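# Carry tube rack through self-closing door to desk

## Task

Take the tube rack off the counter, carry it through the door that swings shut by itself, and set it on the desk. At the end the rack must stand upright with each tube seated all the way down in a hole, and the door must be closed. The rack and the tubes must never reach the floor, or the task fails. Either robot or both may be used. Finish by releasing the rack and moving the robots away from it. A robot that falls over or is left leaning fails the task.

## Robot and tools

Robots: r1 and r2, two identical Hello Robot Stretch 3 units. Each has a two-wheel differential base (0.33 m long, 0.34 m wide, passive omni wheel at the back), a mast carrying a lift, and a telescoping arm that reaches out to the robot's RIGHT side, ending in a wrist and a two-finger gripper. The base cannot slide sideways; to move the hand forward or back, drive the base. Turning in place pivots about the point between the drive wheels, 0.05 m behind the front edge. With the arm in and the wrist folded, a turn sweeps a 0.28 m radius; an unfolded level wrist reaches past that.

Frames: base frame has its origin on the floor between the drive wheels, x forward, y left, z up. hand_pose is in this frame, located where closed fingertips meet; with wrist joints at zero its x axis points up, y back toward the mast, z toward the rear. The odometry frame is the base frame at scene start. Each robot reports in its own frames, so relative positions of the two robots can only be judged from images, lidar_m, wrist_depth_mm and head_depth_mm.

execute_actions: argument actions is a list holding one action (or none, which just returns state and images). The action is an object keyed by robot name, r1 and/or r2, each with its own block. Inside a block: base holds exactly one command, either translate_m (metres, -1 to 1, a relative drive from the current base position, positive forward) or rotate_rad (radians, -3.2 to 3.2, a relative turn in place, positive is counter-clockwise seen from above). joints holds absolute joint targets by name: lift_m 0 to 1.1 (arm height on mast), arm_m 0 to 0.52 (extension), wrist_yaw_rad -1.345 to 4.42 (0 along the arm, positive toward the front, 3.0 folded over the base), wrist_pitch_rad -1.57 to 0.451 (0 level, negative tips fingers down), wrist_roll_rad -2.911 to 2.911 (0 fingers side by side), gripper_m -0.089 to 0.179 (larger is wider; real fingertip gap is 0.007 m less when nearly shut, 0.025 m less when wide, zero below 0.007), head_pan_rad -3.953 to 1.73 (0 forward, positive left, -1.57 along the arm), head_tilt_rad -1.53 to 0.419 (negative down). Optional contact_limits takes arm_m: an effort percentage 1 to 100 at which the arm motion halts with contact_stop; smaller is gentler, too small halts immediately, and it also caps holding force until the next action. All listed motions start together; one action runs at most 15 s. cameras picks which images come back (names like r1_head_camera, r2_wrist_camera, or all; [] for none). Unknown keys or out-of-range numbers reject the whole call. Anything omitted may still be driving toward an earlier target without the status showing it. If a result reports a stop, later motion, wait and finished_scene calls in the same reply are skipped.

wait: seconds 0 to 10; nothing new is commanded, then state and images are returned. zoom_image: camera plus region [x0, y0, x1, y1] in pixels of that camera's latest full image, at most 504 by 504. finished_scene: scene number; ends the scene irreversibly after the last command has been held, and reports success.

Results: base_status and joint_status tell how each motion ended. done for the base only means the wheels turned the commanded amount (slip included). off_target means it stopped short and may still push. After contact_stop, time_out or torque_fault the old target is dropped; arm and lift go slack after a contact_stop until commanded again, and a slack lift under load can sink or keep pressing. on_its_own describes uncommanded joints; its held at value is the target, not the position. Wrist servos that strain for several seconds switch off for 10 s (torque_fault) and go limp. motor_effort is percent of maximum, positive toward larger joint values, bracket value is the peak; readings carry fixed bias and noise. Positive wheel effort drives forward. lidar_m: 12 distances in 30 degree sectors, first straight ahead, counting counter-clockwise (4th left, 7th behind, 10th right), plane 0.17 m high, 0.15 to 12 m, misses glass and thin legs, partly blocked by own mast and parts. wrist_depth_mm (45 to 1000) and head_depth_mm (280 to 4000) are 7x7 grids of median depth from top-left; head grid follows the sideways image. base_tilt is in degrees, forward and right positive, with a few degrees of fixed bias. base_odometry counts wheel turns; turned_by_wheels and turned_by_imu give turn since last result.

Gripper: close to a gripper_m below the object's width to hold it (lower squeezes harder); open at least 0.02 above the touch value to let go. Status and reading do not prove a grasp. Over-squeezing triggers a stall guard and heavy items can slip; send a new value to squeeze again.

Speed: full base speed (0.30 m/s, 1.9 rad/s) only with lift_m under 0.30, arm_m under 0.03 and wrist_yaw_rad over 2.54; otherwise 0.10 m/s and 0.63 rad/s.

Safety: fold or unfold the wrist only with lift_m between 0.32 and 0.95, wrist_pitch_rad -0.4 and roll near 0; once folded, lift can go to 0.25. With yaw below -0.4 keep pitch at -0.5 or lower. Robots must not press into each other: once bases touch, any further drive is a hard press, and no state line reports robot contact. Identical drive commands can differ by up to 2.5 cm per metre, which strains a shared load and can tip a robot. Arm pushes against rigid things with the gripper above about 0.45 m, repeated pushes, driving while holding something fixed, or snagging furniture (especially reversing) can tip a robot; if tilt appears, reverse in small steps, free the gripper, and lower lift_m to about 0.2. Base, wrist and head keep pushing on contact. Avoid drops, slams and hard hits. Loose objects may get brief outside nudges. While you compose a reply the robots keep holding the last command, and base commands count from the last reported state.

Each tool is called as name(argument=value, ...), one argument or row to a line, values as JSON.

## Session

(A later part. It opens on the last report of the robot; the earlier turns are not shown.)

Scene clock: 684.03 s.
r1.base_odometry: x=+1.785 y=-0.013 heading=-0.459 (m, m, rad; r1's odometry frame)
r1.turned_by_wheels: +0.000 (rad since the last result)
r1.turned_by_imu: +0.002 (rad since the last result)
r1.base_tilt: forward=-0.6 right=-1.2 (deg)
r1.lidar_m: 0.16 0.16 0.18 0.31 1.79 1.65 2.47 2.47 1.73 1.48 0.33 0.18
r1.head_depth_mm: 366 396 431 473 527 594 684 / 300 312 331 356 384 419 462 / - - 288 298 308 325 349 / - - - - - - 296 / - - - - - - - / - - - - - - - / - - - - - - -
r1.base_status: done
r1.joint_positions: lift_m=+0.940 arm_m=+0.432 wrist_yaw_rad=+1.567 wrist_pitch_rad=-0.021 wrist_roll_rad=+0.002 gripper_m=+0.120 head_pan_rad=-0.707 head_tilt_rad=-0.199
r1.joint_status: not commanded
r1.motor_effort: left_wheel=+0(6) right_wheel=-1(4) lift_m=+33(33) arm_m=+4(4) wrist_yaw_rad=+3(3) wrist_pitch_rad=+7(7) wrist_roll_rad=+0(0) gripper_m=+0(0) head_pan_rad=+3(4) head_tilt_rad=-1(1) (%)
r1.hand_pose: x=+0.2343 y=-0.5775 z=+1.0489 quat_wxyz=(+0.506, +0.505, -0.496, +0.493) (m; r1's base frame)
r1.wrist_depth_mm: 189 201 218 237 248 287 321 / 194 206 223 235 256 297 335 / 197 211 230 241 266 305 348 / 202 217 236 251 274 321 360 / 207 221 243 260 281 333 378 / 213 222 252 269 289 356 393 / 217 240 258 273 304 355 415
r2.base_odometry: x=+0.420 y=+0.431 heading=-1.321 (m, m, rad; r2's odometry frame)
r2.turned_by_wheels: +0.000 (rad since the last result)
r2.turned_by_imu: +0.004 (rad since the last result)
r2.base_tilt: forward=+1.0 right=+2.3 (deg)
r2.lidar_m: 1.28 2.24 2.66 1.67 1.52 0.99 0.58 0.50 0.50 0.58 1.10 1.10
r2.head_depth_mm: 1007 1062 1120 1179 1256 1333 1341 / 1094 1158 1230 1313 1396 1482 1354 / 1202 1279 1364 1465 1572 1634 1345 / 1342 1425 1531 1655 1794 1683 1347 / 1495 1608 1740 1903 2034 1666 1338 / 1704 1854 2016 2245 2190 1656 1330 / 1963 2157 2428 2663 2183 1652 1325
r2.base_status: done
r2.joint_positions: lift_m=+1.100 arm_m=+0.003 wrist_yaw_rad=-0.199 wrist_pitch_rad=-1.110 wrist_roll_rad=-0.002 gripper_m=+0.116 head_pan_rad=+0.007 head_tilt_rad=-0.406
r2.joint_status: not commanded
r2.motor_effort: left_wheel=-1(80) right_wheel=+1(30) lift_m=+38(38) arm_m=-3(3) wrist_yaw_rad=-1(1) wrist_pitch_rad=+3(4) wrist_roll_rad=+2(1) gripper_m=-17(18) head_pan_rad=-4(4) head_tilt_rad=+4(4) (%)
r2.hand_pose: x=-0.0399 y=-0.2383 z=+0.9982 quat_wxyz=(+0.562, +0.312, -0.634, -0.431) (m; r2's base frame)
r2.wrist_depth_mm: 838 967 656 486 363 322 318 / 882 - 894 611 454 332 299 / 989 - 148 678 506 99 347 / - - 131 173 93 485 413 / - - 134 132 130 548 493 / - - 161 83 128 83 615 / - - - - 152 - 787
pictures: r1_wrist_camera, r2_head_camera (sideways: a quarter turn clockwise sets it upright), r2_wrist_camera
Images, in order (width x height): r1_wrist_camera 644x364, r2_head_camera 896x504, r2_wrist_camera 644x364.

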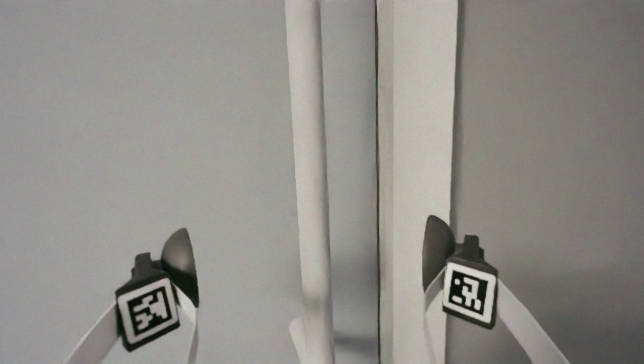

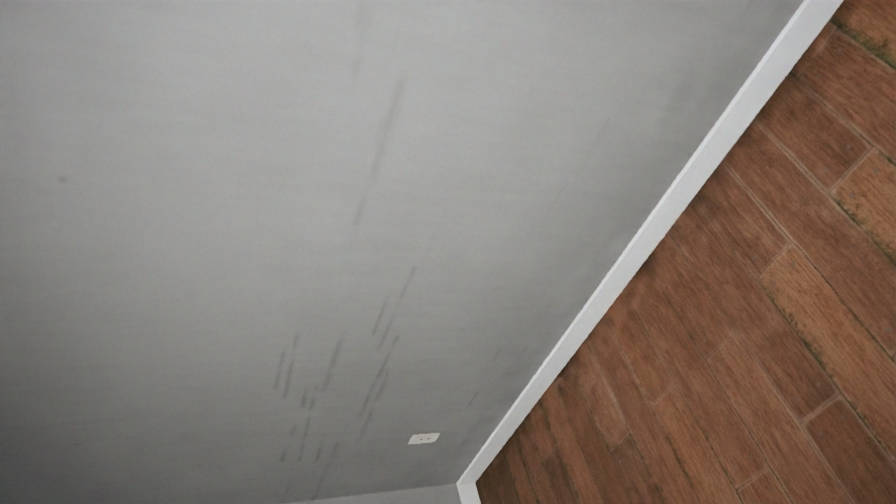

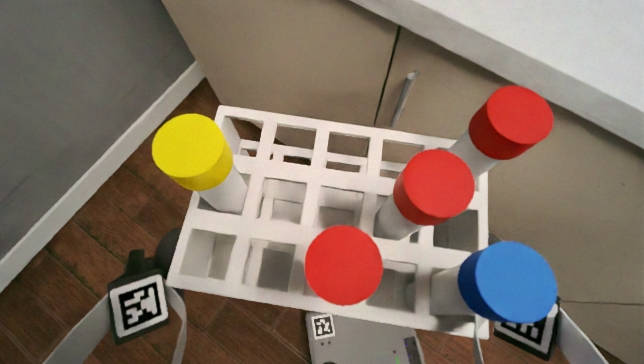

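execute_actions(
  actions=[
    {"r2": {"base": {"rotate_rad": 0.8}}, "r1": {"base": {"translate_m": 0.047}}},
  ],
  cameras=["r1_wrist_camera"],
)

execute_actions(
  actions=[
    {"r2": {"base": {"translate_m": 1.0}}, "r1": {"joints": {"gripper_m": -0.03}}},
  ],
  cameras=["r1_wrist_camera", "r2_head_camera"],
)

Scene clock: 694.63 s.
r1.base_odometry: x=+1.827 y=-0.034 heading=-0.459 (m, m, rad; r1's odometry frame)
r1.turned_by_wheels: +0.000 (rad since the last result)
r1.turned_by_imu: +0.001 (rad since the last result)
r1.base_tilt: forward=-0.6 right=-1.0 (deg)
r1.lidar_m: - - 0.15 0.22 1.81 1.77 2.52 2.52 1.73 1.47 0.23 0.15
r1.head_depth_mm: - - 305 320 343 388 447 / - - - - - 299 315 / - - - - - - - / - - - - - - - / - - - - - - - / - - - - - - - / - - - - - - -
r1.base_status: done
r1.joint_positions: lift_m=+0.940 arm_m=+0.432 wrist_yaw_rad=+1.567 wrist_pitch_rad=-0.021 wrist_roll_rad=+0.002 gripper_m=+0.120 head_pan_rad=-0.707 head_tilt_rad=-0.199
r1.joint_status: not commanded
r1.motor_effort: left_wheel=+1(6) right_wheel=+0(4) lift_m=+33(33) arm_m=+4(4) wrist_yaw_rad=+3(3) wrist_pitch_rad=+7(7) wrist_roll_rad=+0(0) gripper_m=+0(0) head_pan_rad=+3(3) head_tilt_rad=-1(1) (%)
r1.hand_pose: x=+0.2343 y=-0.5775 z=+1.0489 quat_wxyz=(+0.506, +0.505, -0.496, +0.493) (m; r1's base frame)
r1.wrist_depth_mm: 155 163 177 127 204 233 262 / 158 167 181 190 209 240 269 / 161 171 186 195 216 250 282 / 166 176 192 202 224 260 293 / 169 179 197 205 232 272 310 / 173 180 204 215 240 289 321 / 176 195 209 221 248 290 338
r2.base_odometry: x=+0.420 y=+0.431 heading=-0.521 (m, m, rad; r2's odometry frame)
r2.turned_by_wheels: +0.800 (rad since the last result)
r2.turned_by_imu: +0.794 (rad since the last result)
r2.base_tilt: forward=+1.0 right=+2.3 (deg)
r2.lidar_m: 2.66 2.12 1.58 1.52 0.69 0.51 0.50 0.52 0.72 1.10 1.15 1.59
r2.head_depth_mm: 2216 2414 2599 2852 2291 1712 1363 / 2220 2407 2613 2819 2265 1708 1358 / 2229 2408 2594 2791 2236 1687 1352 / 2250 2413 2606 2830 2258 1686 1348 / 2250 2434 2637 2822 2231 1674 1333 / 2258 2423 2636 2853 2190 1650 1334 / 2279 2453 2642 2835 2182 1644 1328
r2.base_status: done
r2.joint_positions: lift_m=+1.100 arm_m=+0.003 wrist_yaw_rad=-0.199 wrist_pitch_rad=-1.110 wrist_roll_rad=-0.002 gripper_m=+0.116 head_pan_rad=+0.007 head_tilt_rad=-0.406
r2.joint_status: not commanded
r2.motor_effort: left_wheel=-2(7) right_wheel=+4(9) lift_m=+38(38) arm_m=-3(3) wrist_yaw_rad=+0(1) wrist_pitch_rad=+4(4) wrist_roll_rad=+1(2) gripper_m=-18(18) head_pan_rad=-5(4) head_tilt_rad=+4(4) (%)
r2.hand_pose: x=-0.0399 y=-0.2383 z=+0.9982 quat_wxyz=(+0.562, +0.312, -0.634, -0.431) (m; r2's base frame)
r2.wrist_depth_mm: 962 - - - - 675 475 / - - - - - 700 489 / - - 150 - - 99 505 / - - 134 174 93 663 511 / - - 134 132 130 648 530 / - - 161 83 129 83 541 / - - - - 152 831 533
pictures: r1_wrist_camera
Images, in order (width x height): r1_wrist_camera 644x364.

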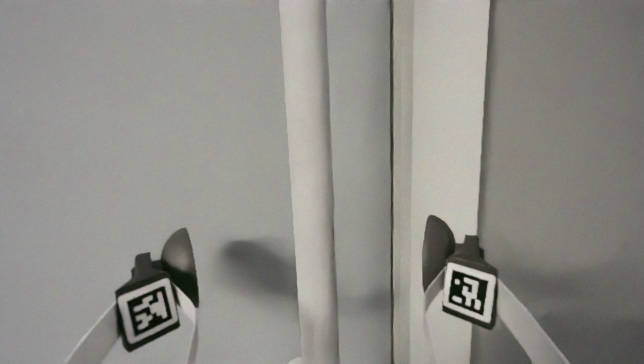

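Scene clock: 706.03 s.
r1.base_odometry: x=+1.827 y=-0.034 heading=-0.458 (m, m, rad; r1's odometry frame)
r1.turned_by_wheels: +0.000 (rad since the last result)
r1.turned_by_imu: +0.003 (rad since the last result)
r1.base_tilt: forward=-0.6 right=-1.1 (deg)
r1.lidar_m: - - 0.15 0.22 1.81 1.93 1.26 2.52 1.72 1.47 0.23 0.15
r1.head_depth_mm: - - 301 317 337 380 438 / - - - - - 297 311 / - - - - - - - / - - - - - - - / - - - - - - - / - - - - - - - / - - - - - - -
r1.base_status: not commanded
r1.joint_positions: lift_m=+0.940 arm_m=+0.432 wrist_yaw_rad=+1.563 wrist_pitch_rad=-0.021 wrist_roll_rad=+0.002 gripper_m=-0.029 head_pan_rad=-0.707 head_tilt_rad=-0.199
r1.joint_status: all done
r1.motor_effort: left_wheel=+9(9) right_wheel=-13(14) lift_m=+33(33) arm_m=+3(4) wrist_yaw_rad=+8(8) wrist_pitch_rad=+7(7) wrist_roll_rad=+0(0) gripper_m=-18(94) head_pan_rad=+4(3) head_tilt_rad=-1(1) (%)
r1.hand_pose: x=+0.2343 y=-0.5787 z=+1.0489 quat_wxyz=(+0.507, +0.504, -0.497, +0.492) (m; r1's base frame)
r1.wrist_depth_mm: 153 161 175 125 203 234 261 / 156 165 179 130 208 243 272 / 159 170 184 194 215 251 283 / 164 174 190 199 223 261 295 / 167 179 193 140 230 270 308 / 171 182 196 144 238 280 323 / 175 188 209 219 247 292 341
r2.base_odometry: x=+1.287 y=-0.067 heading=-0.521 (m, m, rad; r2's odometry frame)
r2.turned_by_wheels: +0.000 (rad since the last result)
r2.turned_by_imu: +0.007 (rad since the last result)
r2.base_tilt: forward=+1.1 right=+2.3 (deg)
r2.lidar_m: 1.65 1.74 1.55 1.34 1.57 1.55 1.49 1.56 1.16 1.12 1.17 1.64
r2.head_depth_mm: 1354 1462 1576 1724 1898 1723 1363 / 1361 1464 1578 1731 1905 1703 1362 / 1366 1473 1594 1746 1917 1691 1352 / 1373 1474 1603 1749 1916 1672 1347 / 1385 1484 1607 1765 1935 1671 1337 / 1384 1496 1620 1778 1923 1656 1334 / 1401 1506 1634 1781 1941 1657 1327
r2.base_status: done
r2.joint_positions: lift_m=+1.100 arm_m=+0.003 wrist_yaw_rad=-0.199 wrist_pitch_rad=-1.110 wrist_roll_rad=-0.002 gripper_m=+0.116 head_pan_rad=+0.007 head_tilt_rad=-0.406
r2.joint_status: not commanded
r2.motor_effort: left_wheel=-3(5) right_wheel=+4(10) lift_m=+38(38) arm_m=-4(3) wrist_yaw_rad=-2(0) wrist_pitch_rad=+4(3) wrist_roll_rad=+1(1) gripper_m=-17(18) head_pan_rad=-5(5) head_tilt_rad=+4(4) (%)
r2.hand_pose: x=-0.0399 y=-0.2383 z=+0.9982 quat_wxyz=(+0.562, +0.312, -0.634, -0.431) (m; r2's base frame)
r2.wrist_depth_mm: 992 - - - - - - / - - - - - - - / - - 149 - - 99 - / - - 132 174 93 - - / - - 134 132 130 - - / - - 160 123 129 83 - / - - - - 151 - -
pictures: r1_wrist_camera, r2_head_camera (sideways: a quarter turn clockwise sets it upright)
Images, in order (width x height): r1_wrist_camera 644x364, r2_head_camera 896x504.

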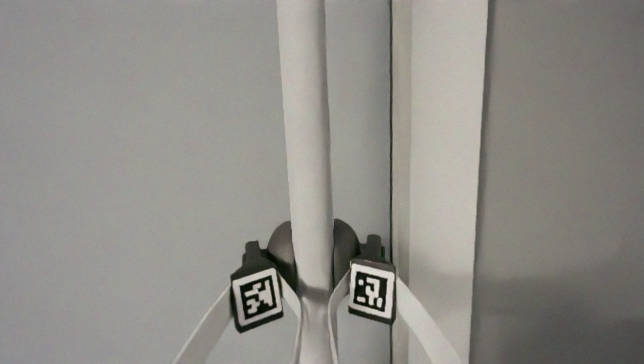

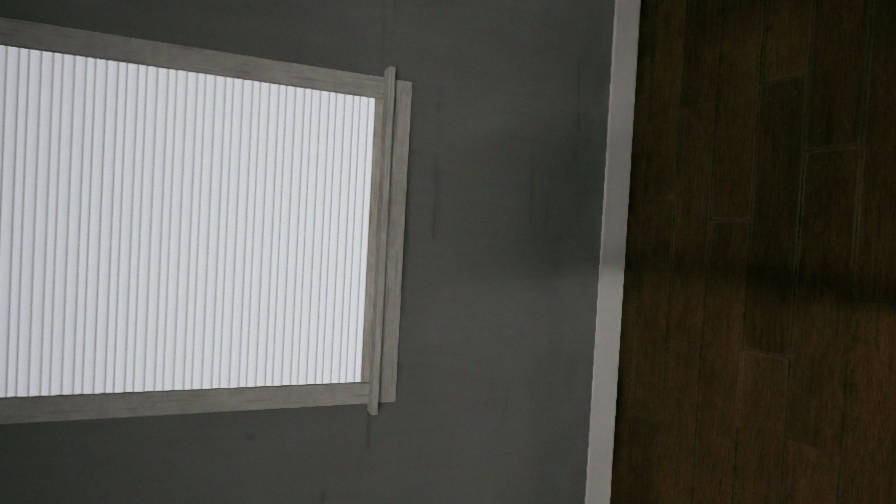

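execute_actions(
  actions=[
    {"r2": {"base": {"translate_m": 0.95}}, "r1": {"base": {"translate_m": -0.215}, "joints": {"arm_m": 0.410}}},
  ],
  cameras=[],
)

execute_actions(
  actions=[
    {"r2": {"base": {"rotate_rad": 2.04}}, "r1": {"base": {"translate_m": -0.222}, "joints": {"arm_m": 0.395}}},
  ],
  cameras=["r2_head_camera", "r1_wrist_camera"],
)

Scene clock: 726.23 s.
r1.base_odometry: x=+1.634 y=+0.061 heading=-0.458 (m, m, rad; r1's odometry frame)
r1.turned_by_wheels: +0.000 (rad since the last result)
r1.turned_by_imu: +0.004 (rad since the last result)
r1.base_tilt: forward=-0.7 right=-1.0 (deg)
r1.lidar_m: 0.25 0.26 0.34 0.62 1.74 1.86 2.31 2.31 1.25 1.53 0.37 0.26
r1.head_depth_mm: 352 373 397 423 454 491 534 / 313 330 348 369 392 419 450 / 288 296 310 327 345 365 388 / - - 288 294 308 324 342 / - - - - 287 294 306 / - - - - - - 285 / - - - - - - -
r1.base_status: done
r1.joint_positions: lift_m=+0.940 arm_m=+0.411 wrist_yaw_rad=+1.381 wrist_pitch_rad=-0.020 wrist_roll_rad=+0.002 gripper_m=-0.029 head_pan_rad=-0.707 head_tilt_rad=-0.199
r1.joint_status: all done
r1.on_its_own: wrist_yaw_rad is held at +1.392, not at your +1.570, by its stall guard, which is not easing now; wrist_yaw_rad is at rest, and its effort (+13) is outside its rest range (-12 to +12)
r1.motor_effort: left_wheel=+3(10) right_wheel=-6(28) lift_m=+33(33) arm_m=-6(13) wrist_yaw_rad=+13(100) wrist_pitch_rad=+7(7) wrist_roll_rad=+0(1) gripper_m=-18(28) head_pan_rad=+4(3) head_tilt_rad=-1(1) (%)
r1.hand_pose: x=+0.2297 y=-0.6038 z=+1.0491 quat_wxyz=(+0.550, +0.456, -0.541, +0.444) (m; r1's base frame)
r1.wrist_depth_mm: 157 165 177 126 501 605 713 / 161 169 181 189 527 637 721 / 164 173 187 194 534 662 737 / 169 178 191 201 561 688 777 / 173 184 196 141 585 714 801 / 177 188 199 144 615 760 817 / 181 193 213 221 604 785 823
r2.base_odometry: x=+2.111 y=-0.540 heading=-0.521 (m, m, rad; r2's odometry frame)
r2.turned_by_wheels: +0.000 (rad since the last result)
r2.turned_by_imu: +0.007 (rad since the last result)
r2.base_tilt: forward=+1.0 right=+2.4 (deg)
r2.lidar_m: 0.70 0.74 1.03 1.25 1.37 2.17 2.44 1.59 1.19 1.15 0.97 0.73
r2.head_depth_mm: 546 588 635 692 746 846 946 / 548 590 638 695 749 851 953 / 551 592 641 700 756 856 962 / 553 596 646 702 763 864 967 / 555 598 648 708 762 870 979 / 558 602 653 710 770 877 991 / 561 606 654 717 776 885 996
r2.base_status: done
r2.joint_positions: lift_m=+1.100 arm_m=+0.003 wrist_yaw_rad=-0.199 wrist_pitch_rad=-1.110 wrist_roll_rad=-0.002 gripper_m=+0.116 head_pan_rad=+0.007 head_tilt_rad=-0.406
r2.joint_status: not commanded
r2.motor_effort: left_wheel=-3(6) right_wheel=+4(10) lift_m=+38(38) arm_m=-3(3) wrist_yaw_rad=+0(0) wrist_pitch_rad=+4(4) wrist_roll_rad=+1(1) gripper_m=-18(18) head_pan_rad=-4(4) head_tilt_rad=+4(4) (%)
r2.hand_pose: x=-0.0399 y=-0.2383 z=+0.9982 quat_wxyz=(+0.562, +0.312, -0.634, -0.431) (m; r2's base frame)
r2.wrist_depth_mm: 952 - - - - - - / 936 - - - - - - / 897 - 150 - - 99 - / 913 - 134 173 92 - - / 883 - 134 132 130 - - / 847 - 160 87 129 83 - / 783 - - - 151 - -
pictures: none
No camera images: the call's "cameras" was empty. Leave "cameras" out to get every camera's image.

Scene clock: 730.40 s.
r1.base_odometry: x=+1.435 y=+0.159 heading=-0.457 (m, m, rad; r1's odometry frame)
r1.turned_by_wheels: +0.001 (rad since the last result)
r1.turned_by_imu: +0.001 (rad since the last result)
r1.base_tilt: forward=-0.6 right=-1.0 (deg)
r1.lidar_m: 0.38 0.43 0.61 1.04 1.57 1.79 2.10 2.10 1.25 1.59 0.46 0.38
r1.head_depth_mm: 419 440 463 489 518 550 588 / 394 412 432 454 479 508 539 / 372 387 405 425 445 470 497 / 350 366 381 398 417 438 461 / 333 346 360 375 392 410 431 / 316 328 341 355 370 386 403 / 301 312 324 336 349 364 380
r1.base_status: done
r1.joint_positions: lift_m=+0.940 arm_m=+0.395 wrist_yaw_rad=+1.413 wrist_pitch_rad=-0.021 wrist_roll_rad=+0.002 gripper_m=-0.029 head_pan_rad=-0.707 head_tilt_rad=-0.199
r1.joint_status: all done
r1.on_its_own: wrist_yaw_rad is held at +1.401, not at your +1.570, by its stall guard, which is not easing now; wrist_yaw_rad is at rest, and its effort (-14) is outside its rest range (-12 to +12)
r1.motor_effort: left_wheel=+11(20) right_wheel=-14(28) lift_m=+33(33) arm_m=+0(11) wrist_yaw_rad=-14(55) wrist_pitch_rad=+7(7) wrist_roll_rad=+0(0) gripper_m=-19(23) head_pan_rad=+5(4) head_tilt_rad=-1(1) (%)
r1.hand_pose: x=+0.2311 y=-0.5802 z=+1.0490 quat_wxyz=(+0.543, +0.465, -0.533, +0.453) (m; r1's base frame)
r1.wrist_depth_mm: 187 187 187 185 189 862 809 / 192 192 191 191 193 909 838 / 198 198 199 196 203 942 845 / 204 204 205 144 209 956 858 / 211 211 212 144 216 - 884 / 218 220 217 147 890 - 901 / 228 227 229 227 231 - 904
r2.base_odometry: x=+2.111 y=-0.540 heading=+1.518 (m, m, rad; r2's odometry frame)
r2.turned_by_wheels: +2.040 (rad since the last result)
r2.turned_by_imu: +2.024 (rad since the last result)
r2.base_tilt: forward=+1.0 right=+2.3 (deg)
r2.lidar_m: 1.09 1.27 2.45 1.67 1.20 1.15 1.02 0.73 0.70 0.73 0.98 1.03
r2.head_depth_mm: 852 887 952 2831 2198 1652 1361 / 953 1005 1033 1112 1174 1301 1345 / 1085 1147 1136 1274 1377 1476 1355 / 1251 1337 1342 1539 1663 1644 1349 / 1476 1592 1657 1888 2021 1608 1339 / 1602 1677 1886 2077 2159 1465 1331 / 1706 1773 1284 2203 2075 1456 1326
r2.base_status: done
r2.joint_positions: lift_m=+1.100 arm_m=+0.003 wrist_yaw_rad=-0.199 wrist_pitch_rad=-1.110 wrist_roll_rad=-0.002 gripper_m=+0.116 head_pan_rad=+0.007 head_tilt_rad=-0.406
r2.joint_status: not commanded
r2.motor_effort: left_wheel=-4(8) right_wheel=+4(9) lift_m=+38(38) arm_m=-3(4) wrist_yaw_rad=-1(1) wrist_pitch_rad=+3(3) wrist_roll_rad=+1(1) gripper_m=-18(17) head_pan_rad=-4(5) head_tilt_rad=+4(4) (%)
r2.hand_pose: x=-0.0399 y=-0.2383 z=+0.9982 quat_wxyz=(+0.562, +0.312, -0.634, -0.431) (m; r2's base frame)
r2.wrist_depth_mm: - 880 754 650 590 508 439 / - - 992 837 716 604 556 / - - 149 947 822 99 664 / - - 134 174 93 911 854 / - - 134 132 131 - - / - - 161 83 129 83 - / - - - - 152 - -
pictures: r1_wrist_camera, r2_head_camera (sideways: a quarter turn clockwise sets it upright)
Images, in order (width x height): r1_wrist_camera 644x364, r2_head_camera 896x504.

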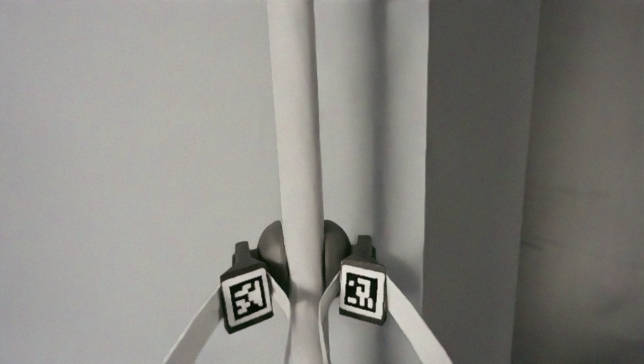

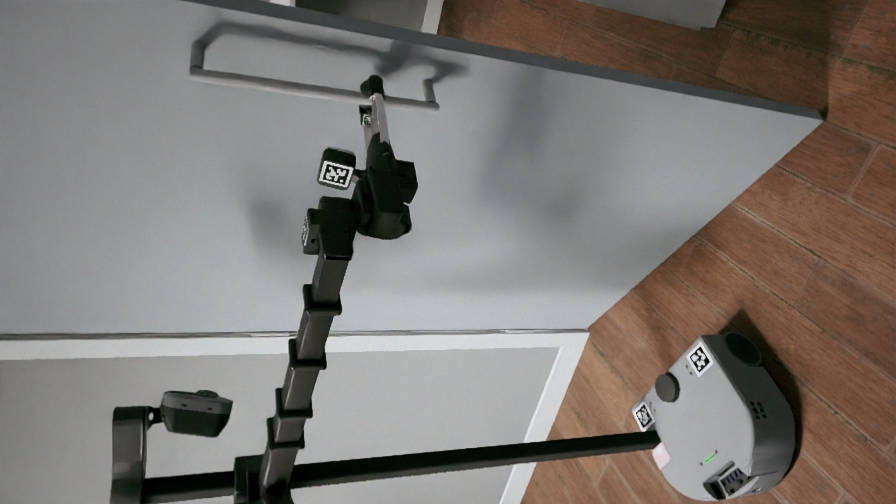

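execute_actions(
  actions=[
    {"r1": {"base": {"translate_m": -0.212}, "joints": {"arm_m": 0.288}}},
  ],
  cameras=[],
)

execute_actions(
  actions=[
    {"r1": {"base": {"translate_m": -0.182}, "joints": {"arm_m": 0.165}}},
  ],
  cameras=["r2_head_camera", "r2_nav_camera", "r1_wrist_camera"],
)

Scene clock: 741.20 s.
r1.base_odometry: x=+1.245 y=+0.253 heading=-0.457 (m, m, rad; r1's odometry frame)
r1.turned_by_wheels: +0.000 (rad since the last result)
r1.turned_by_imu: -0.049 (rad since the last result)
r1.base_tilt: forward=-0.5 right=-1.1 (deg)
r1.lidar_m: 0.45 0.57 0.81 1.31 1.51 1.67 1.91 1.90 1.17 1.66 0.48 0.45
r1.head_depth_mm: 417 434 455 477 501 529 559 / 403 420 439 460 482 509 536 / 391 407 425 444 465 489 514 / 379 395 412 429 449 471 495 / 368 383 399 416 434 455 476 / 358 371 387 403 420 439 460 / 348 362 375 391 406 425 443
r1.base_status: done
r1.joint_positions: lift_m=+0.940 arm_m=+0.288 wrist_yaw_rad=+1.389 wrist_pitch_rad=-0.022 wrist_roll_rad=+0.002 gripper_m=-0.029 head_pan_rad=-0.705 head_tilt_rad=-0.199
r1.joint_status: all done
r1.on_its_own: wrist_yaw_rad is held at +1.401, not at your +1.570, by its stall guard, which is not easing now; wrist_yaw_rad is at rest, and its effort (+15) is outside its rest range (-12 to +12)
r1.motor_effort: left_wheel=+2(58) right_wheel=-5(30) lift_m=+33(33) arm_m=-6(15) wrist_yaw_rad=+15(100) wrist_pitch_rad=+7(9) wrist_roll_rad=+0(0) gripper_m=-17(28) head_pan_rad=+3(3) head_tilt_rad=+0(1) (%)
r1.hand_pose: x=+0.2300 y=-0.4798 z=+1.0487 quat_wxyz=(+0.548, +0.459, -0.539, +0.446) (m; r1's base frame)
r1.wrist_depth_mm: 219 209 198 130 180 - 902 / 226 216 204 136 186 - 938 / 236 223 212 196 190 - 938 / 244 232 220 202 198 - 977 / 254 242 228 145 206 - 977 / 266 252 240 148 211 - - / 279 264 246 224 222 - -
r2.base_odometry: x=+2.111 y=-0.540 heading=+1.518 (m, m, rad; r2's odometry frame)
r2.turned_by_wheels: +0.000 (rad since the last result)
r2.turned_by_imu: +0.001 (rad since the last result)
r2.base_tilt: forward=+1.0 right=+2.3 (deg)
r2.lidar_m: 0.86 1.18 2.44 1.67 1.20 1.15 1.02 0.73 0.70 0.72 0.98 1.46
r2.head_depth_mm: 3044 3275 3436 3398 2295 1661 1366 / 3140 3391 3619 3420 2263 1705 1361 / 751 783 837 920 1022 1580 1316 / 987 1040 1071 1143 1247 1330 1300 / 1427 1542 1533 1669 1948 1677 1341 / 1607 1739 1843 2086 2189 1665 1332 / 1719 1870 1972 2284 2183 1439 1267
r2.base_status: not commanded
r2.joint_positions: lift_m=+1.100 arm_m=+0.003 wrist_yaw_rad=-0.199 wrist_pitch_rad=-1.110 wrist_roll_rad=-0.002 gripper_m=+0.116 head_pan_rad=+0.007 head_tilt_rad=-0.406
r2.joint_status: not commanded
r2.motor_effort: left_wheel=-3(4) right_wheel=+4(4) lift_m=+38(38) arm_m=-3(4) wrist_yaw_rad=-1(1) wrist_pitch_rad=+3(3) wrist_roll_rad=+1(1) gripper_m=-17(18) head_pan_rad=-4(4) head_tilt_rad=+4(4) (%)
r2.hand_pose: x=-0.0399 y=-0.2383 z=+0.9982 quat_wxyz=(+0.562, +0.312, -0.634, -0.431) (m; r2's base frame)
r2.wrist_depth_mm: - 878 741 656 595 511 433 / - - 977 788 713 598 556 / - - 149 946 813 99 648 / - - 130 173 93 913 842 / - - 134 132 130 - - / - - 160 123 129 83 - / - - - - 152 - -
pictures: none
No camera images: the call's "cameras" was empty. Leave "cameras" out to get every camera's image.

Scene clock: 744.47 s.
r1.base_odometry: x=+1.081 y=+0.333 heading=-0.457 (m, m, rad; r1's odometry frame)
r1.turned_by_wheels: +0.000 (rad since the last result)
r1.turned_by_imu: -0.016 (rad since the last result)
r1.base_tilt: forward=-0.6 right=-1.0 (deg)
r1.lidar_m: 0.48 0.70 0.99 1.45 1.45 1.60 1.73 1.73 1.13 1.12 0.45 0.45
r1.head_depth_mm: 370 385 399 413 372 387 477 / 367 382 398 416 434 454 476 / 365 380 395 412 431 451 474 / 362 377 392 408 428 447 469 / 360 374 389 405 424 443 465 / 357 371 386 402 420 440 460 / 355 368 383 399 416 436 457
r1.base_status: done
r1.joint_positions: lift_m=+0.940 arm_m=+0.165 wrist_yaw_rad=+1.384 wrist_pitch_rad=-0.023 wrist_roll_rad=+0.002 gripper_m=-0.029 head_pan_rad=-0.705 head_tilt_rad=-0.199
r1.joint_status: all done
r1.on_its_own: wrist_yaw_rad is held at +1.401, not at your +1.570, by its stall guard, which is not easing now; wrist_yaw_rad is at rest, and its effort (+20) is outside its rest range (-12 to +12)
r1.motor_effort: left_wheel=+2(38) right_wheel=-5(20) lift_m=+33(33) arm_m=-6(12) wrist_yaw_rad=+20(100) wrist_pitch_rad=+8(8) wrist_roll_rad=+0(0) gripper_m=-18(27) head_pan_rad=+3(4) head_tilt_rad=+0(0) (%)
r1.hand_pose: x=+0.2298 y=-0.3579 z=+1.0484 quat_wxyz=(+0.550, +0.458, -0.539, +0.444) (m; r1's base frame)
r1.wrist_depth_mm: 281 245 217 133 174 - - / 294 257 224 190 180 - - / 312 268 234 197 185 - - / 328 281 242 203 192 - - / 349 293 255 148 198 - - / 370 311 277 152 199 - - / 393 329 276 226 215 - -
r2.base_odometry: x=+2.111 y=-0.540 heading=+1.518 (m, m, rad; r2's odometry frame)
r2.turned_by_wheels: +0.000 (rad since the last result)
r2.turned_by_imu: +0.000 (rad since the last result)
r2.base_tilt: forward=+1.1 right=+2.3 (deg)
r2.lidar_m: 0.81 1.12 2.45 1.67 1.20 1.15 1.02 0.74 0.70 0.73 0.98 1.46
r2.head_depth_mm: 3034 3217 3409 3515 2293 1647 1367 / 3204 3403 3583 3354 2282 1700 1357 / 3405 3568 3920 3411 2262 1691 1352 / 3565 3887 - 3375 2243 1679 1344 / 938 966 991 1022 2015 1552 1263 / 1613 1720 1853 2084 2179 1655 1330 / 1730 1879 2053 2277 2176 1646 1292
r2.base_status: not commanded
r2.joint_positions: lift_m=+1.100 arm_m=+0.003 wrist_yaw_rad=-0.199 wrist_pitch_rad=-1.110 wrist_roll_rad=-0.002 gripper_m=+0.116 head_pan_rad=+0.007 head_tilt_rad=-0.406
r2.joint_status: not commanded
r2.motor_effort: left_wheel=-3(4) right_wheel=+4(4) lift_m=+38(38) arm_m=-4(4) wrist_yaw_rad=-2(1) wrist_pitch_rad=+4(4) wrist_roll_rad=+1(1) gripper_m=-18(18) head_pan_rad=-4(5) head_tilt_rad=+5(4) (%)
r2.hand_pose: x=-0.0399 y=-0.2383 z=+0.9982 quat_wxyz=(+0.562, +0.312, -0.634, -0.431) (m; r2's base frame)
r2.wrist_depth_mm: - 868 742 674 587 508 432 / - - - 811 700 608 563 / - - 149 932 808 99 665 / - - 130 173 93 905 819 / - - 134 132 130 - - / - - 161 123 129 83 - / - - - - 152 - -
pictures: r1_wrist_camera, r2_head_camera (sideways: a quarter turn clockwise sets it upright), r2_nav_camera (sideways: a quarter turn counterclockwise sets it upright)
Images, in order (width x height): r1_wrist_camera 644x364, r2_head_camera 896x504, r2_nav_camera 672x504.

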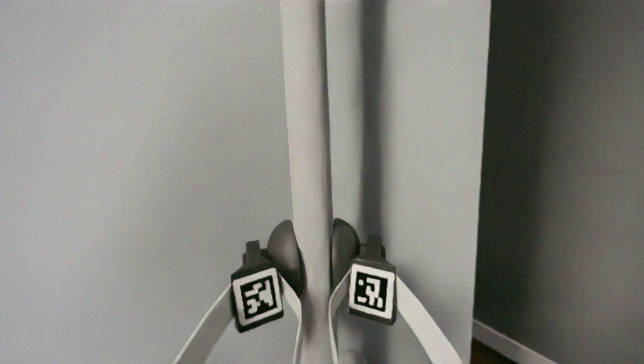

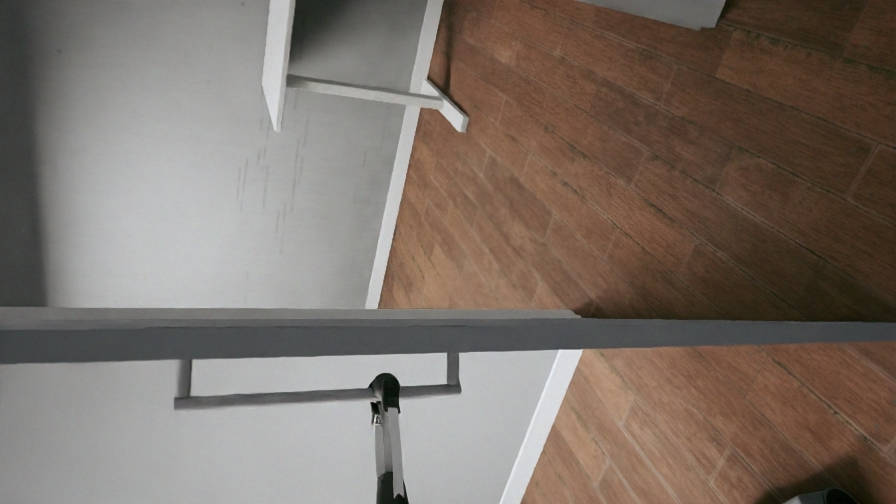

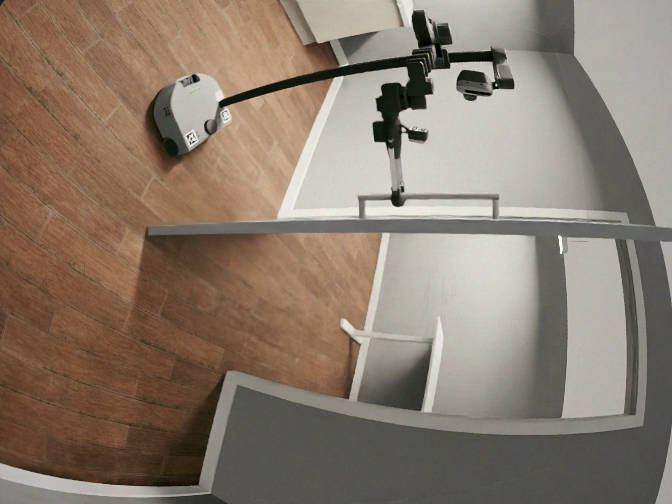

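execute_actions(
  actions=[
    {"r2": {"base": {"rotate_rad": -0.375}}},
  ],
  cameras=[],
)

execute_actions(
  actions=[
    {"r2": {"base": {"translate_m": 0.6}}},
  ],
  cameras=[],
)

execute_actions(
  actions=[
    {"r2": {"base": {"rotate_rad": 0.524}}},
  ],
  cameras=["r2_head_camera", "r2_nav_camera", "r1_wrist_camera"],
)

Scene clock: 761.97 s.
r1.base_odometry: x=+1.081 y=+0.333 heading=-0.457 (m, m, rad; r1's odometry frame)
r1.turned_by_wheels: +0.000 (rad since the last result)
r1.turned_by_imu: +0.001 (rad since the last result)
r1.base_tilt: forward=-0.6 right=-1.1 (deg)
r1.lidar_m: 0.47 0.70 1.00 1.45 1.45 1.60 1.74 1.73 1.08 1.12 0.45 0.45
r1.head_depth_mm: 370 385 399 413 372 387 478 / 368 382 398 415 435 454 475 / 365 380 396 412 431 451 474 / 362 377 392 409 427 447 469 / 360 374 389 406 423 443 465 / 357 371 386 403 419 439 461 / 355 368 383 399 417 435 456
r1.base_status: not commanded
r1.joint_positions: lift_m=+0.940 arm_m=+0.165 wrist_yaw_rad=+1.384 wrist_pitch_rad=-0.023 wrist_roll_rad=+0.002 gripper_m=-0.029 head_pan_rad=-0.705 head_tilt_rad=-0.199
r1.joint_status: not commanded
r1.on_its_own: wrist_yaw_rad is held at +1.401, not at your +1.570, by its stall guard, which is not easing now; wrist_yaw_rad is at rest, and its effort (+20) is outside its rest range (-12 to +12)
r1.motor_effort: left_wheel=+2(2) right_wheel=-5(5) lift_m=+32(32) arm_m=-6(6) wrist_yaw_rad=+20(20) wrist_pitch_rad=+8(8) wrist_roll_rad=+0(0) gripper_m=-18(18) head_pan_rad=+3(2) head_tilt_rad=+0(1) (%)
r1.hand_pose: x=+0.2298 y=-0.3579 z=+1.0484 quat_wxyz=(+0.550, +0.458, -0.539, +0.444) (m; r1's base frame)
r1.wrist_depth_mm: 283 246 216 133 174 - - / 296 256 224 191 179 - - / 313 268 233 196 185 - - / 330 281 244 204 192 - - / 347 296 257 148 197 - - / 367 310 276 152 199 - - / 393 328 273 225 215 - -
r2.base_odometry: x=+2.111 y=-0.540 heading=+1.144 (m, m, rad; r2's odometry frame)
r2.turned_by_wheels: -0.375 (rad since the last result)
r2.turned_by_imu: -0.371 (rad since the last result)
r2.base_tilt: forward=+1.1 right=+2.3 (deg)
r2.lidar_m: 1.46 0.81 1.13 2.45 1.46 1.16 1.16 0.89 0.71 0.70 0.76 1.16
r2.head_depth_mm: 1182 1271 1360 1478 1623 1710 1366 / 1203 1286 1395 1511 1646 1693 1355 / 1261 1335 1424 1547 1671 1690 1356 / 3141 3383 3616 3311 2227 1678 1351 / 3159 3441 3693 3302 2238 1673 1343 / 3209 3457 3736 3246 2200 1661 1325 / 3282 3527 3822 3241 2187 1640 1322
r2.base_status: done
r2.joint_positions: lift_m=+1.100 arm_m=+0.003 wrist_yaw_rad=-0.199 wrist_pitch_rad=-1.110 wrist_roll_rad=-0.002 gripper_m=+0.116 head_pan_rad=+0.007 head_tilt_rad=-0.406
r2.joint_status: not commanded
r2.motor_effort: left_wheel=+2(7) right_wheel=-4(8) lift_m=+38(38) arm_m=-4(3) wrist_yaw_rad=-1(1) wrist_pitch_rad=+3(4) wrist_roll_rad=+1(2) gripper_m=-18(18) head_pan_rad=-4(4) head_tilt_rad=+4(4) (%)
r2.hand_pose: x=-0.0399 y=-0.2383 z=+0.9982 quat_wxyz=(+0.562, +0.312, -0.634, -0.431) (m; r2's base frame)
r2.wrist_depth_mm: 567 577 583 610 621 631 631 / 690 721 745 747 768 749 808 / 905 872 149 843 902 100 - / - - 131 173 93 - - / - - 134 132 130 - - / - - 161 122 129 82 - / - - - - 152 - -
pictures: none
No camera images: the call's "cameras" was empty. Leave "cameras" out to get every camera's image.

Scene clock: 769.37 s.
r1.base_odometry: x=+1.081 y=+0.333 heading=-0.457 (m, m, rad; r1's odometry frame)
r1.turned_by_wheels: +0.000 (rad since the last result)
r1.turned_by_imu: +0.001 (rad since the last result)
r1.base_tilt: forward=-0.7 right=-1.0 (deg)
r1.lidar_m: 0.48 0.70 0.99 1.45 1.45 1.60 1.74 1.73 1.93 0.79 0.46 0.45
r1.head_depth_mm: 370 385 399 413 373 387 477 / 368 382 399 416 434 454 476 / 365 379 395 412 431 450 475 / 362 377 392 409 427 447 469 / 359 373 389 406 424 443 465 / 357 371 386 402 420 439 460 / 354 368 383 399 416 435 456
r1.base_status: not commanded
r1.joint_positions: lift_m=+0.940 arm_m=+0.165 wrist_yaw_rad=+1.384 wrist_pitch_rad=-0.023 wrist_roll_rad=+0.002 gripper_m=-0.029 head_pan_rad=-0.705 head_tilt_rad=-0.199
r1.joint_status: not commanded
r1.on_its_own: wrist_yaw_rad is held at +1.401, not at your +1.570, by its stall guard, which is not easing now; wrist_yaw_rad is at rest, and its effort (+20) is outside its rest range (-12 to +12)
r1.motor_effort: left_wheel=+2(2) right_wheel=-5(5) lift_m=+33(33) arm_m=-6(6) wrist_yaw_rad=+20(21) wrist_pitch_rad=+8(8) wrist_roll_rad=+0(0) gripper_m=-18(18) head_pan_rad=+3(2) head_tilt_rad=-1(1) (%)
r1.hand_pose: x=+0.2298 y=-0.3579 z=+1.0484 quat_wxyz=(+0.550, +0.458, -0.539, +0.444) (m; r1's base frame)
r1.wrist_depth_mm: 281 245 216 133 174 - - / 293 256 224 190 179 - - / 310 268 233 197 184 - - / 330 281 243 203 191 - - / 349 293 255 148 197 - - / 369 310 276 152 200 - - / 393 328 276 226 215 - -
r2.base_odometry: x=+2.359 y=+0.006 heading=+1.144 (m, m, rad; r2's odometry frame)
r2.turned_by_wheels: +0.000 (rad since the last result)
r2.turned_by_imu: +0.004 (rad since the last result)
r2.base_tilt: forward=+1.0 right=+2.3 (deg)
r2.lidar_m: 0.87 0.97 0.40 0.42 2.21 1.76 1.75 0.99 0.79 0.78 0.85 0.88
r2.head_depth_mm: 686 735 791 858 937 1033 1150 / 688 737 798 868 953 1054 1172 / 2553 2730 2500 2775 991 1083 1208 / 2612 2798 3028 3182 2230 1678 1343 / 2643 2817 3028 3070 2230 1676 1343 / 2657 2890 3135 3288 2199 1665 1336 / 2724 2964 3187 3214 2175 1654 1326
r2.base_status: done
r2.joint_positions: lift_m=+1.100 arm_m=+0.003 wrist_yaw_rad=-0.199 wrist_pitch_rad=-1.110 wrist_roll_rad=-0.002 gripper_m=+0.116 head_pan_rad=+0.007 head_tilt_rad=-0.406
r2.joint_status: not commanded
r2.motor_effort: left_wheel=+2(6) right_wheel=-3(5) lift_m=+38(38) arm_m=-4(4) wrist_yaw_rad=+0(0) wrist_pitch_rad=+3(3) wrist_roll_rad=+1(1) gripper_m=-18(17) head_pan_rad=-4(4) head_tilt_rad=+4(4) (%)
r2.hand_pose: x=-0.0399 y=-0.2383 z=+0.9982 quat_wxyz=(+0.562, +0.312, -0.634, -0.431) (m; r2's base frame)
r2.wrist_depth_mm: 646 663 683 708 697 727 736 / 822 821 860 852 861 856 912 / - - 149 - - 99 - / - - 134 173 93 - - / - - 134 132 130 - - / - - 161 123 129 83 - / 940 - - - 152 - -
pictures: none
No camera images: the call's "cameras" was empty. Leave "cameras" out to get every camera's image.

Scene clock: 771.17 s.
r1.base_odometry: x=+1.081 y=+0.333 heading=-0.457 (m, m, rad; r1's odometry frame)
r1.turned_by_wheels: +0.000 (rad since the last result)
r1.turned_by_imu: +0.000 (rad since the last result)
r1.base_tilt: forward=-0.7 right=-1.0 (deg)
r1.lidar_m: 0.48 0.70 0.99 1.45 1.45 1.60 1.74 1.73 1.92 0.84 0.45 0.45
r1.head_depth_mm: 370 386 398 413 372 387 477 / 368 383 398 415 434 454 476 / 365 379 395 412 431 451 473 / 362 377 392 409 427 447 469 / 360 374 389 405 424 443 465 / 357 371 386 402 419 438 461 / 355 369 383 399 416 435 457
r1.base_status: not commanded
r1.joint_positions: lift_m=+0.940 arm_m=+0.165 wrist_yaw_rad=+1.384 wrist_pitch_rad=-0.023 wrist_roll_rad=+0.002 gripper_m=-0.029 head_pan_rad=-0.705 head_tilt_rad=-0.199
r1.joint_status: not commanded
r1.on_its_own: wrist_yaw_rad is held at +1.401, not at your +1.570, by its stall guard, which is not easing now; wrist_yaw_rad is at rest, and its effort (+21) is outside its rest range (-12 to +12)
r1.motor_effort: left_wheel=+2(2) right_wheel=-5(5) lift_m=+33(32) arm_m=-6(6) wrist_yaw_rad=+21(21) wrist_pitch_rad=+8(8) wrist_roll_rad=+0(0) gripper_m=-18(18) head_pan_rad=+3(2) head_tilt_rad=-1(1) (%)
r1.hand_pose: x=+0.2298 y=-0.3579 z=+1.0484 quat_wxyz=(+0.550, +0.458, -0.539, +0.444) (m; r1's base frame)
r1.wrist_depth_mm: 281 246 215 133 174 - - / 296 256 225 190 179 - - / 310 268 233 196 184 - - / 328 281 242 203 191 - - / 347 295 257 148 197 - - / 368 311 274 152 200 - - / 393 333 275 225 215 - -
r2.base_odometry: x=+2.359 y=+0.006 heading=+1.668 (m, m, rad; r2's odometry frame)
r2.turned_by_wheels: +0.524 (rad since the last result)
r2.turned_by_imu: +0.520 (rad since the last result)
r2.base_tilt: forward=+1.0 right=+2.2 (deg)
r2.lidar_m: 0.96 0.40 0.42 2.22 1.77 1.75 0.99 0.79 0.78 0.85 0.89 0.87
r2.head_depth_mm: 2654 2816 2984 3026 2290 1707 1361 / 2819 3012 3223 3291 2280 1700 1355 / 3033 3258 3480 3405 2259 1695 1346 / 3311 3552 3804 3354 2246 1679 1351 / 3451 3702 - 2897 2030 1603 1346 / 913 955 1001 1051 1095 1154 1216 / 666 687 709 733 757 784 812
r2.base_status: done
r2.joint_positions: lift_m=+1.100 arm_m=+0.003 wrist_yaw_rad=-0.199 wrist_pitch_rad=-1.110 wrist_roll_rad=-0.002 gripper_m=+0.116 head_pan_rad=+0.007 head_tilt_rad=-0.406
r2.joint_status: not commanded
r2.motor_effort: left_wheel=-3(7) right_wheel=+4(8) lift_m=+38(38) arm_m=-3(3) wrist_yaw_rad=-1(0) wrist_pitch_rad=+3(3) wrist_roll_rad=+1(1) gripper_m=-18(18) head_pan_rad=-5(4) head_tilt_rad=+4(4) (%)
r2.hand_pose: x=-0.0399 y=-0.2383 z=+0.9982 quat_wxyz=(+0.562, +0.312, -0.634, -0.431) (m; r2's base frame)
r2.wrist_depth_mm: 679 845 - 836 689 589 536 / 719 925 - - 819 673 599 / 789 939 149 - 967 99 689 / 809 - 130 174 93 969 846 / - - 135 132 130 - - / - - 161 83 129 83 - / - - - - 151 - -
pictures: r1_wrist_camera, r2_head_camera (sideways: a quarter turn clockwise sets it upright), r2_nav_camera (sideways: a quarter turn counterclockwise sets it upright)
Images, in order (width x height): r1_wrist_camera 644x364, r2_head_camera 896x504, r2_nav_camera 672x504.

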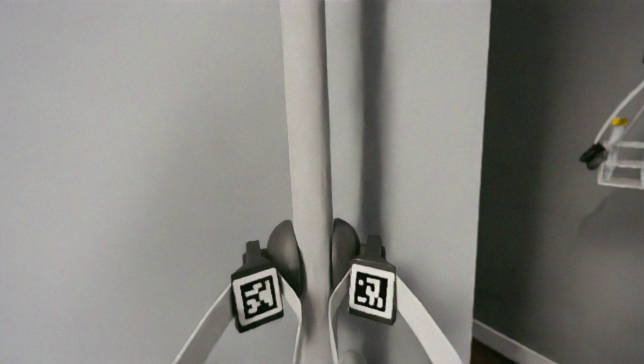

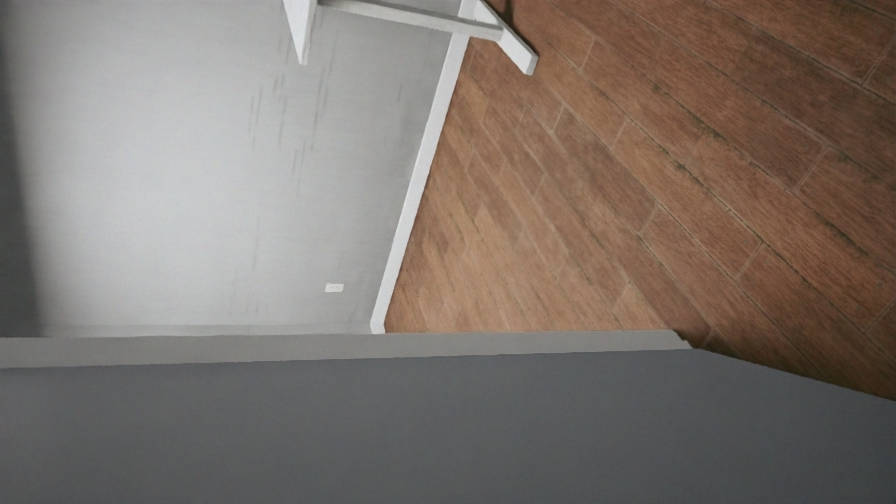

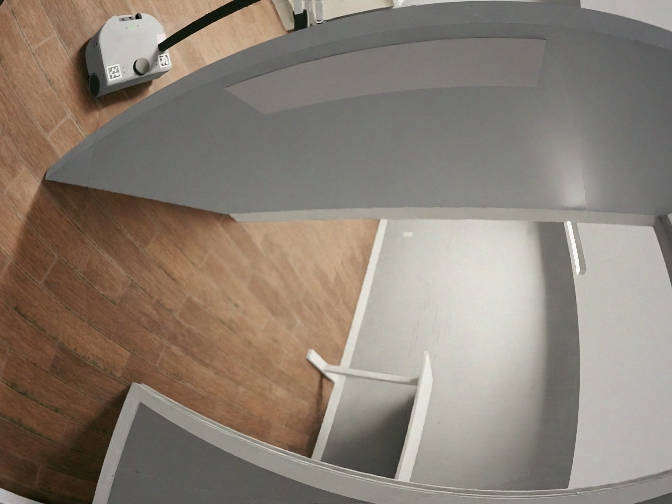

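execute_actions(
  actions=[
    {"r2": {"base": {"translate_m": 0.5}}},
  ],
  cameras=["r2_nav_camera"],
)

Scene clock: 784.23 s.
r1.base_odometry: x=+1.081 y=+0.333 heading=-0.457 (m, m, rad; r1's odometry frame)
r1.turned_by_wheels: +0.000 (rad since the last result)
r1.turned_by_imu: +0.002 (rad since the last result)
r1.base_tilt: forward=-0.6 right=-1.1 (deg)
r1.lidar_m: 0.48 0.70 1.00 1.45 1.45 1.60 1.75 1.73 1.92 1.72 0.45 0.45
r1.head_depth_mm: 370 385 398 413 372 388 478 / 368 382 398 415 434 454 476 / 365 379 395 412 430 451 473 / 362 377 392 409 427 447 469 / 360 374 389 405 423 443 464 / 357 371 386 402 420 440 461 / 354 369 383 399 416 435 456
r1.base_status: not commanded
r1.joint_positions: lift_m=+0.940 arm_m=+0.165 wrist_yaw_rad=+1.384 wrist_pitch_rad=-0.023 wrist_roll_rad=+0.002 gripper_m=-0.029 head_pan_rad=-0.705 head_tilt_rad=-0.199
r1.joint_status: not commanded
r1.on_its_own: wrist_yaw_rad is held at +1.401, not at your +1.570, by its stall guard, which is not easing now; wrist_yaw_rad is at rest, and its effort (+20) is outside its rest range (-12 to +12)
r1.motor_effort: left_wheel=+2(2) right_wheel=-5(5) lift_m=+32(32) arm_m=-6(6) wrist_yaw_rad=+20(20) wrist_pitch_rad=+8(8) wrist_roll_rad=+0(0) gripper_m=-19(19) head_pan_rad=+3(3) head_tilt_rad=+0(1) (%)
r1.hand_pose: x=+0.2298 y=-0.3579 z=+1.0484 quat_wxyz=(+0.550, +0.458, -0.539, +0.444) (m; r1's base frame)
r1.wrist_depth_mm: 283 245 217 133 174 - - / 295 257 225 190 179 - - / 311 269 233 197 185 - - / 329 281 243 204 192 - - / 350 294 255 148 197 - - / 368 310 277 152 199 - - / 394 328 277 225 215 - -
r2.base_odometry: x=+2.311 y=+0.504 heading=+1.667 (m, m, rad; r2's odometry frame)
r2.turned_by_wheels: +0.000 (rad since the last result)
r2.turned_by_imu: +0.004 (rad since the last result)
r2.base_tilt: forward=+1.0 right=+2.3 (deg)
r2.lidar_m: 0.88 0.36 0.27 0.27 0.28 2.14 1.37 1.10 1.09 0.59 0.57 2.23
r2.head_depth_mm: 2305 2445 2584 2724 2307 1713 1364 / 2475 2634 2812 2952 2273 1719 1360 / 2673 2828 3010 3145 2262 1687 1354 / 2875 3084 3338 3332 2245 1679 1339 / 3075 3341 3546 3273 2231 1672 1336 / 743 794 842 912 972 1061 1118 / 607 627 647 670 693 717 741
r2.base_status: done
r2.joint_positions: lift_m=+1.100 arm_m=+0.003 wrist_yaw_rad=-0.199 wrist_pitch_rad=-1.110 wrist_roll_rad=-0.002 gripper_m=+0.116 head_pan_rad=+0.007 head_tilt_rad=-0.406
r2.joint_status: not commanded
r2.motor_effort: left_wheel=-4(4) right_wheel=+4(9) lift_m=+38(38) arm_m=-3(3) wrist_yaw_rad=+0(0) wrist_pitch_rad=+3(4) wrist_roll_rad=+1(1) gripper_m=-18(17) head_pan_rad=-4(4) head_tilt_rad=+4(4) (%)
r2.hand_pose: x=-0.0399 y=-0.2383 z=+0.9982 quat_wxyz=(+0.562, +0.312, -0.634, -0.431) (m; r2's base frame)
r2.wrist_depth_mm: 374 411 589 950 - 909 793 / - 463 649 - - - 928 / - - 150 - - 99 - / - - 135 174 93 - - / - - 134 131 131 - - / - - 160 83 129 83 - / - - - - 152 - -
pictures: r2_nav_camera (sideways: a quarter turn counterclockwise sets it upright)
Images, in order (width x height): r2_nav_camera 672x504.

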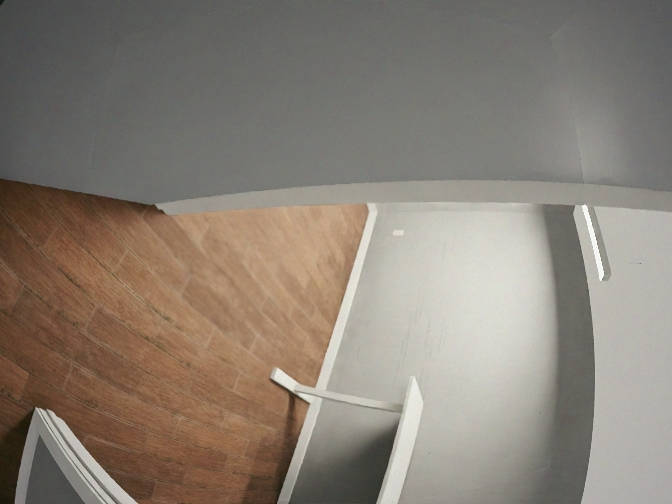

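execute_actions(
  actions=[
    {"r2": {"base": {"translate_m": 0.6}}},
  ],
  cameras=["r2_nav_camera"],
)

Scene clock: 797.27 s.
r1.base_odometry: x=+1.081 y=+0.333 heading=-0.457 (m, m, rad; r1's odometry frame)
r1.turned_by_wheels: +0.000 (rad since the last result)
r1.turned_by_imu: +0.002 (rad since the last result)
r1.base_tilt: forward=-0.7 right=-1.0 (deg)
r1.lidar_m: 0.48 0.70 0.99 1.45 1.45 1.60 1.74 1.73 1.92 1.72 0.45 0.45
r1.head_depth_mm: 370 385 399 413 372 387 477 / 367 382 398 415 434 454 476 / 365 380 396 412 431 451 473 / 362 377 392 409 427 447 469 / 360 374 389 406 424 442 464 / 357 371 386 403 420 439 460 / 354 368 383 399 416 435 457
r1.base_status: not commanded
r1.joint_positions: lift_m=+0.940 arm_m=+0.165 wrist_yaw_rad=+1.384 wrist_pitch_rad=-0.023 wrist_roll_rad=+0.002 gripper_m=-0.029 head_pan_rad=-0.705 head_tilt_rad=-0.199
r1.joint_status: not commanded
r1.on_its_own: wrist_yaw_rad is held at +1.401, not at your +1.570, by its stall guard, which is not easing now; wrist_yaw_rad is at rest, and its effort (+20) is outside its rest range (-12 to +12)
r1.motor_effort: left_wheel=+2(1) right_wheel=-5(5) lift_m=+32(33) arm_m=-6(6) wrist_yaw_rad=+20(20) wrist_pitch_rad=+7(8) wrist_roll_rad=+0(0) gripper_m=-18(18) head_pan_rad=+2(3) head_tilt_rad=-1(1) (%)
r1.hand_pose: x=+0.2298 y=-0.3579 z=+1.0484 quat_wxyz=(+0.550, +0.458, -0.539, +0.444) (m; r1's base frame)
r1.wrist_depth_mm: 282 245 216 133 174 - - / 294 257 223 190 180 - - / 312 268 233 197 185 - - / 330 280 243 204 191 - - / 344 295 256 148 196 - - / 369 311 274 152 200 - - / 394 329 275 224 214 - -
r2.base_odometry: x=+2.253 y=+1.101 heading=+1.667 (m, m, rad; r2's odometry frame)
r2.turned_by_wheels: +0.000 (rad since the last result)
r2.turned_by_imu: +0.004 (rad since the last result)
r2.base_tilt: forward=+1.1 right=+2.3 (deg)
r2.lidar_m: 2.33 0.33 0.24 0.24 0.25 0.35 1.83 1.47 0.67 1.58 2.06 1.71
r2.head_depth_mm: 1880 1986 2106 2249 2289 1709 1368 / 2021 2143 2276 2449 2281 1703 1361 / 2167 2321 2471 2654 2262 1687 1354 / 2345 2517 2724 2888 2248 1680 1346 / 2564 2751 2977 3066 2212 1676 1341 / 2494 2682 2865 2973 2213 1662 1333 / 2258 2400 2571 2704 2200 1652 1327
r2.base_status: done
r2.joint_positions: lift_m=+1.100 arm_m=+0.003 wrist_yaw_rad=-0.199 wrist_pitch_rad=-1.110 wrist_roll_rad=-0.002 gripper_m=+0.116 head_pan_rad=+0.007 head_tilt_rad=-0.406
r2.joint_status: not commanded
r2.motor_effort: left_wheel=-3(4) right_wheel=+4(10) lift_m=+38(38) arm_m=-4(4) wrist_yaw_rad=-1(1) wrist_pitch_rad=+4(3) wrist_roll_rad=+1(1) gripper_m=-17(17) head_pan_rad=-4(5) head_tilt_rad=+4(4) (%)
r2.hand_pose: x=-0.0399 y=-0.2383 z=+0.9982 quat_wxyz=(+0.562, +0.312, -0.634, -0.431) (m; r2's base frame)
r2.wrist_depth_mm: - - - - - 500 - / - - - - - 619 - / - - 148 - 787 99 - / - - 132 174 93 - - / - - 134 132 130 - - / - - 160 83 129 83 - / - - - - 152 - -
pictures: r2_nav_camera (sideways: a quarter turn counterclockwise sets it upright)
Images, in order (width x height): r2_nav_camera 672x504.

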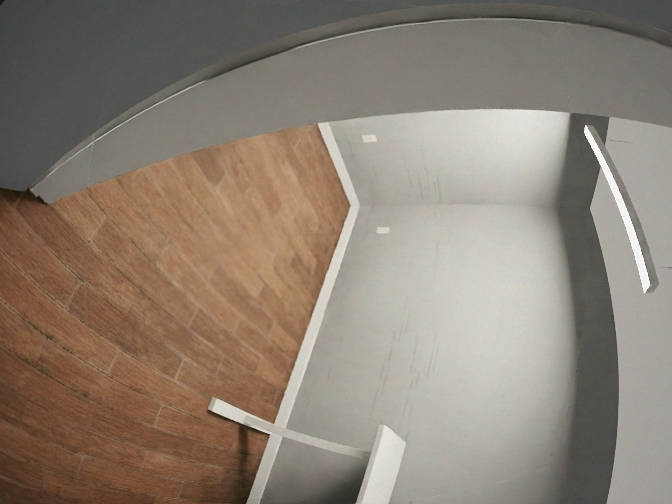

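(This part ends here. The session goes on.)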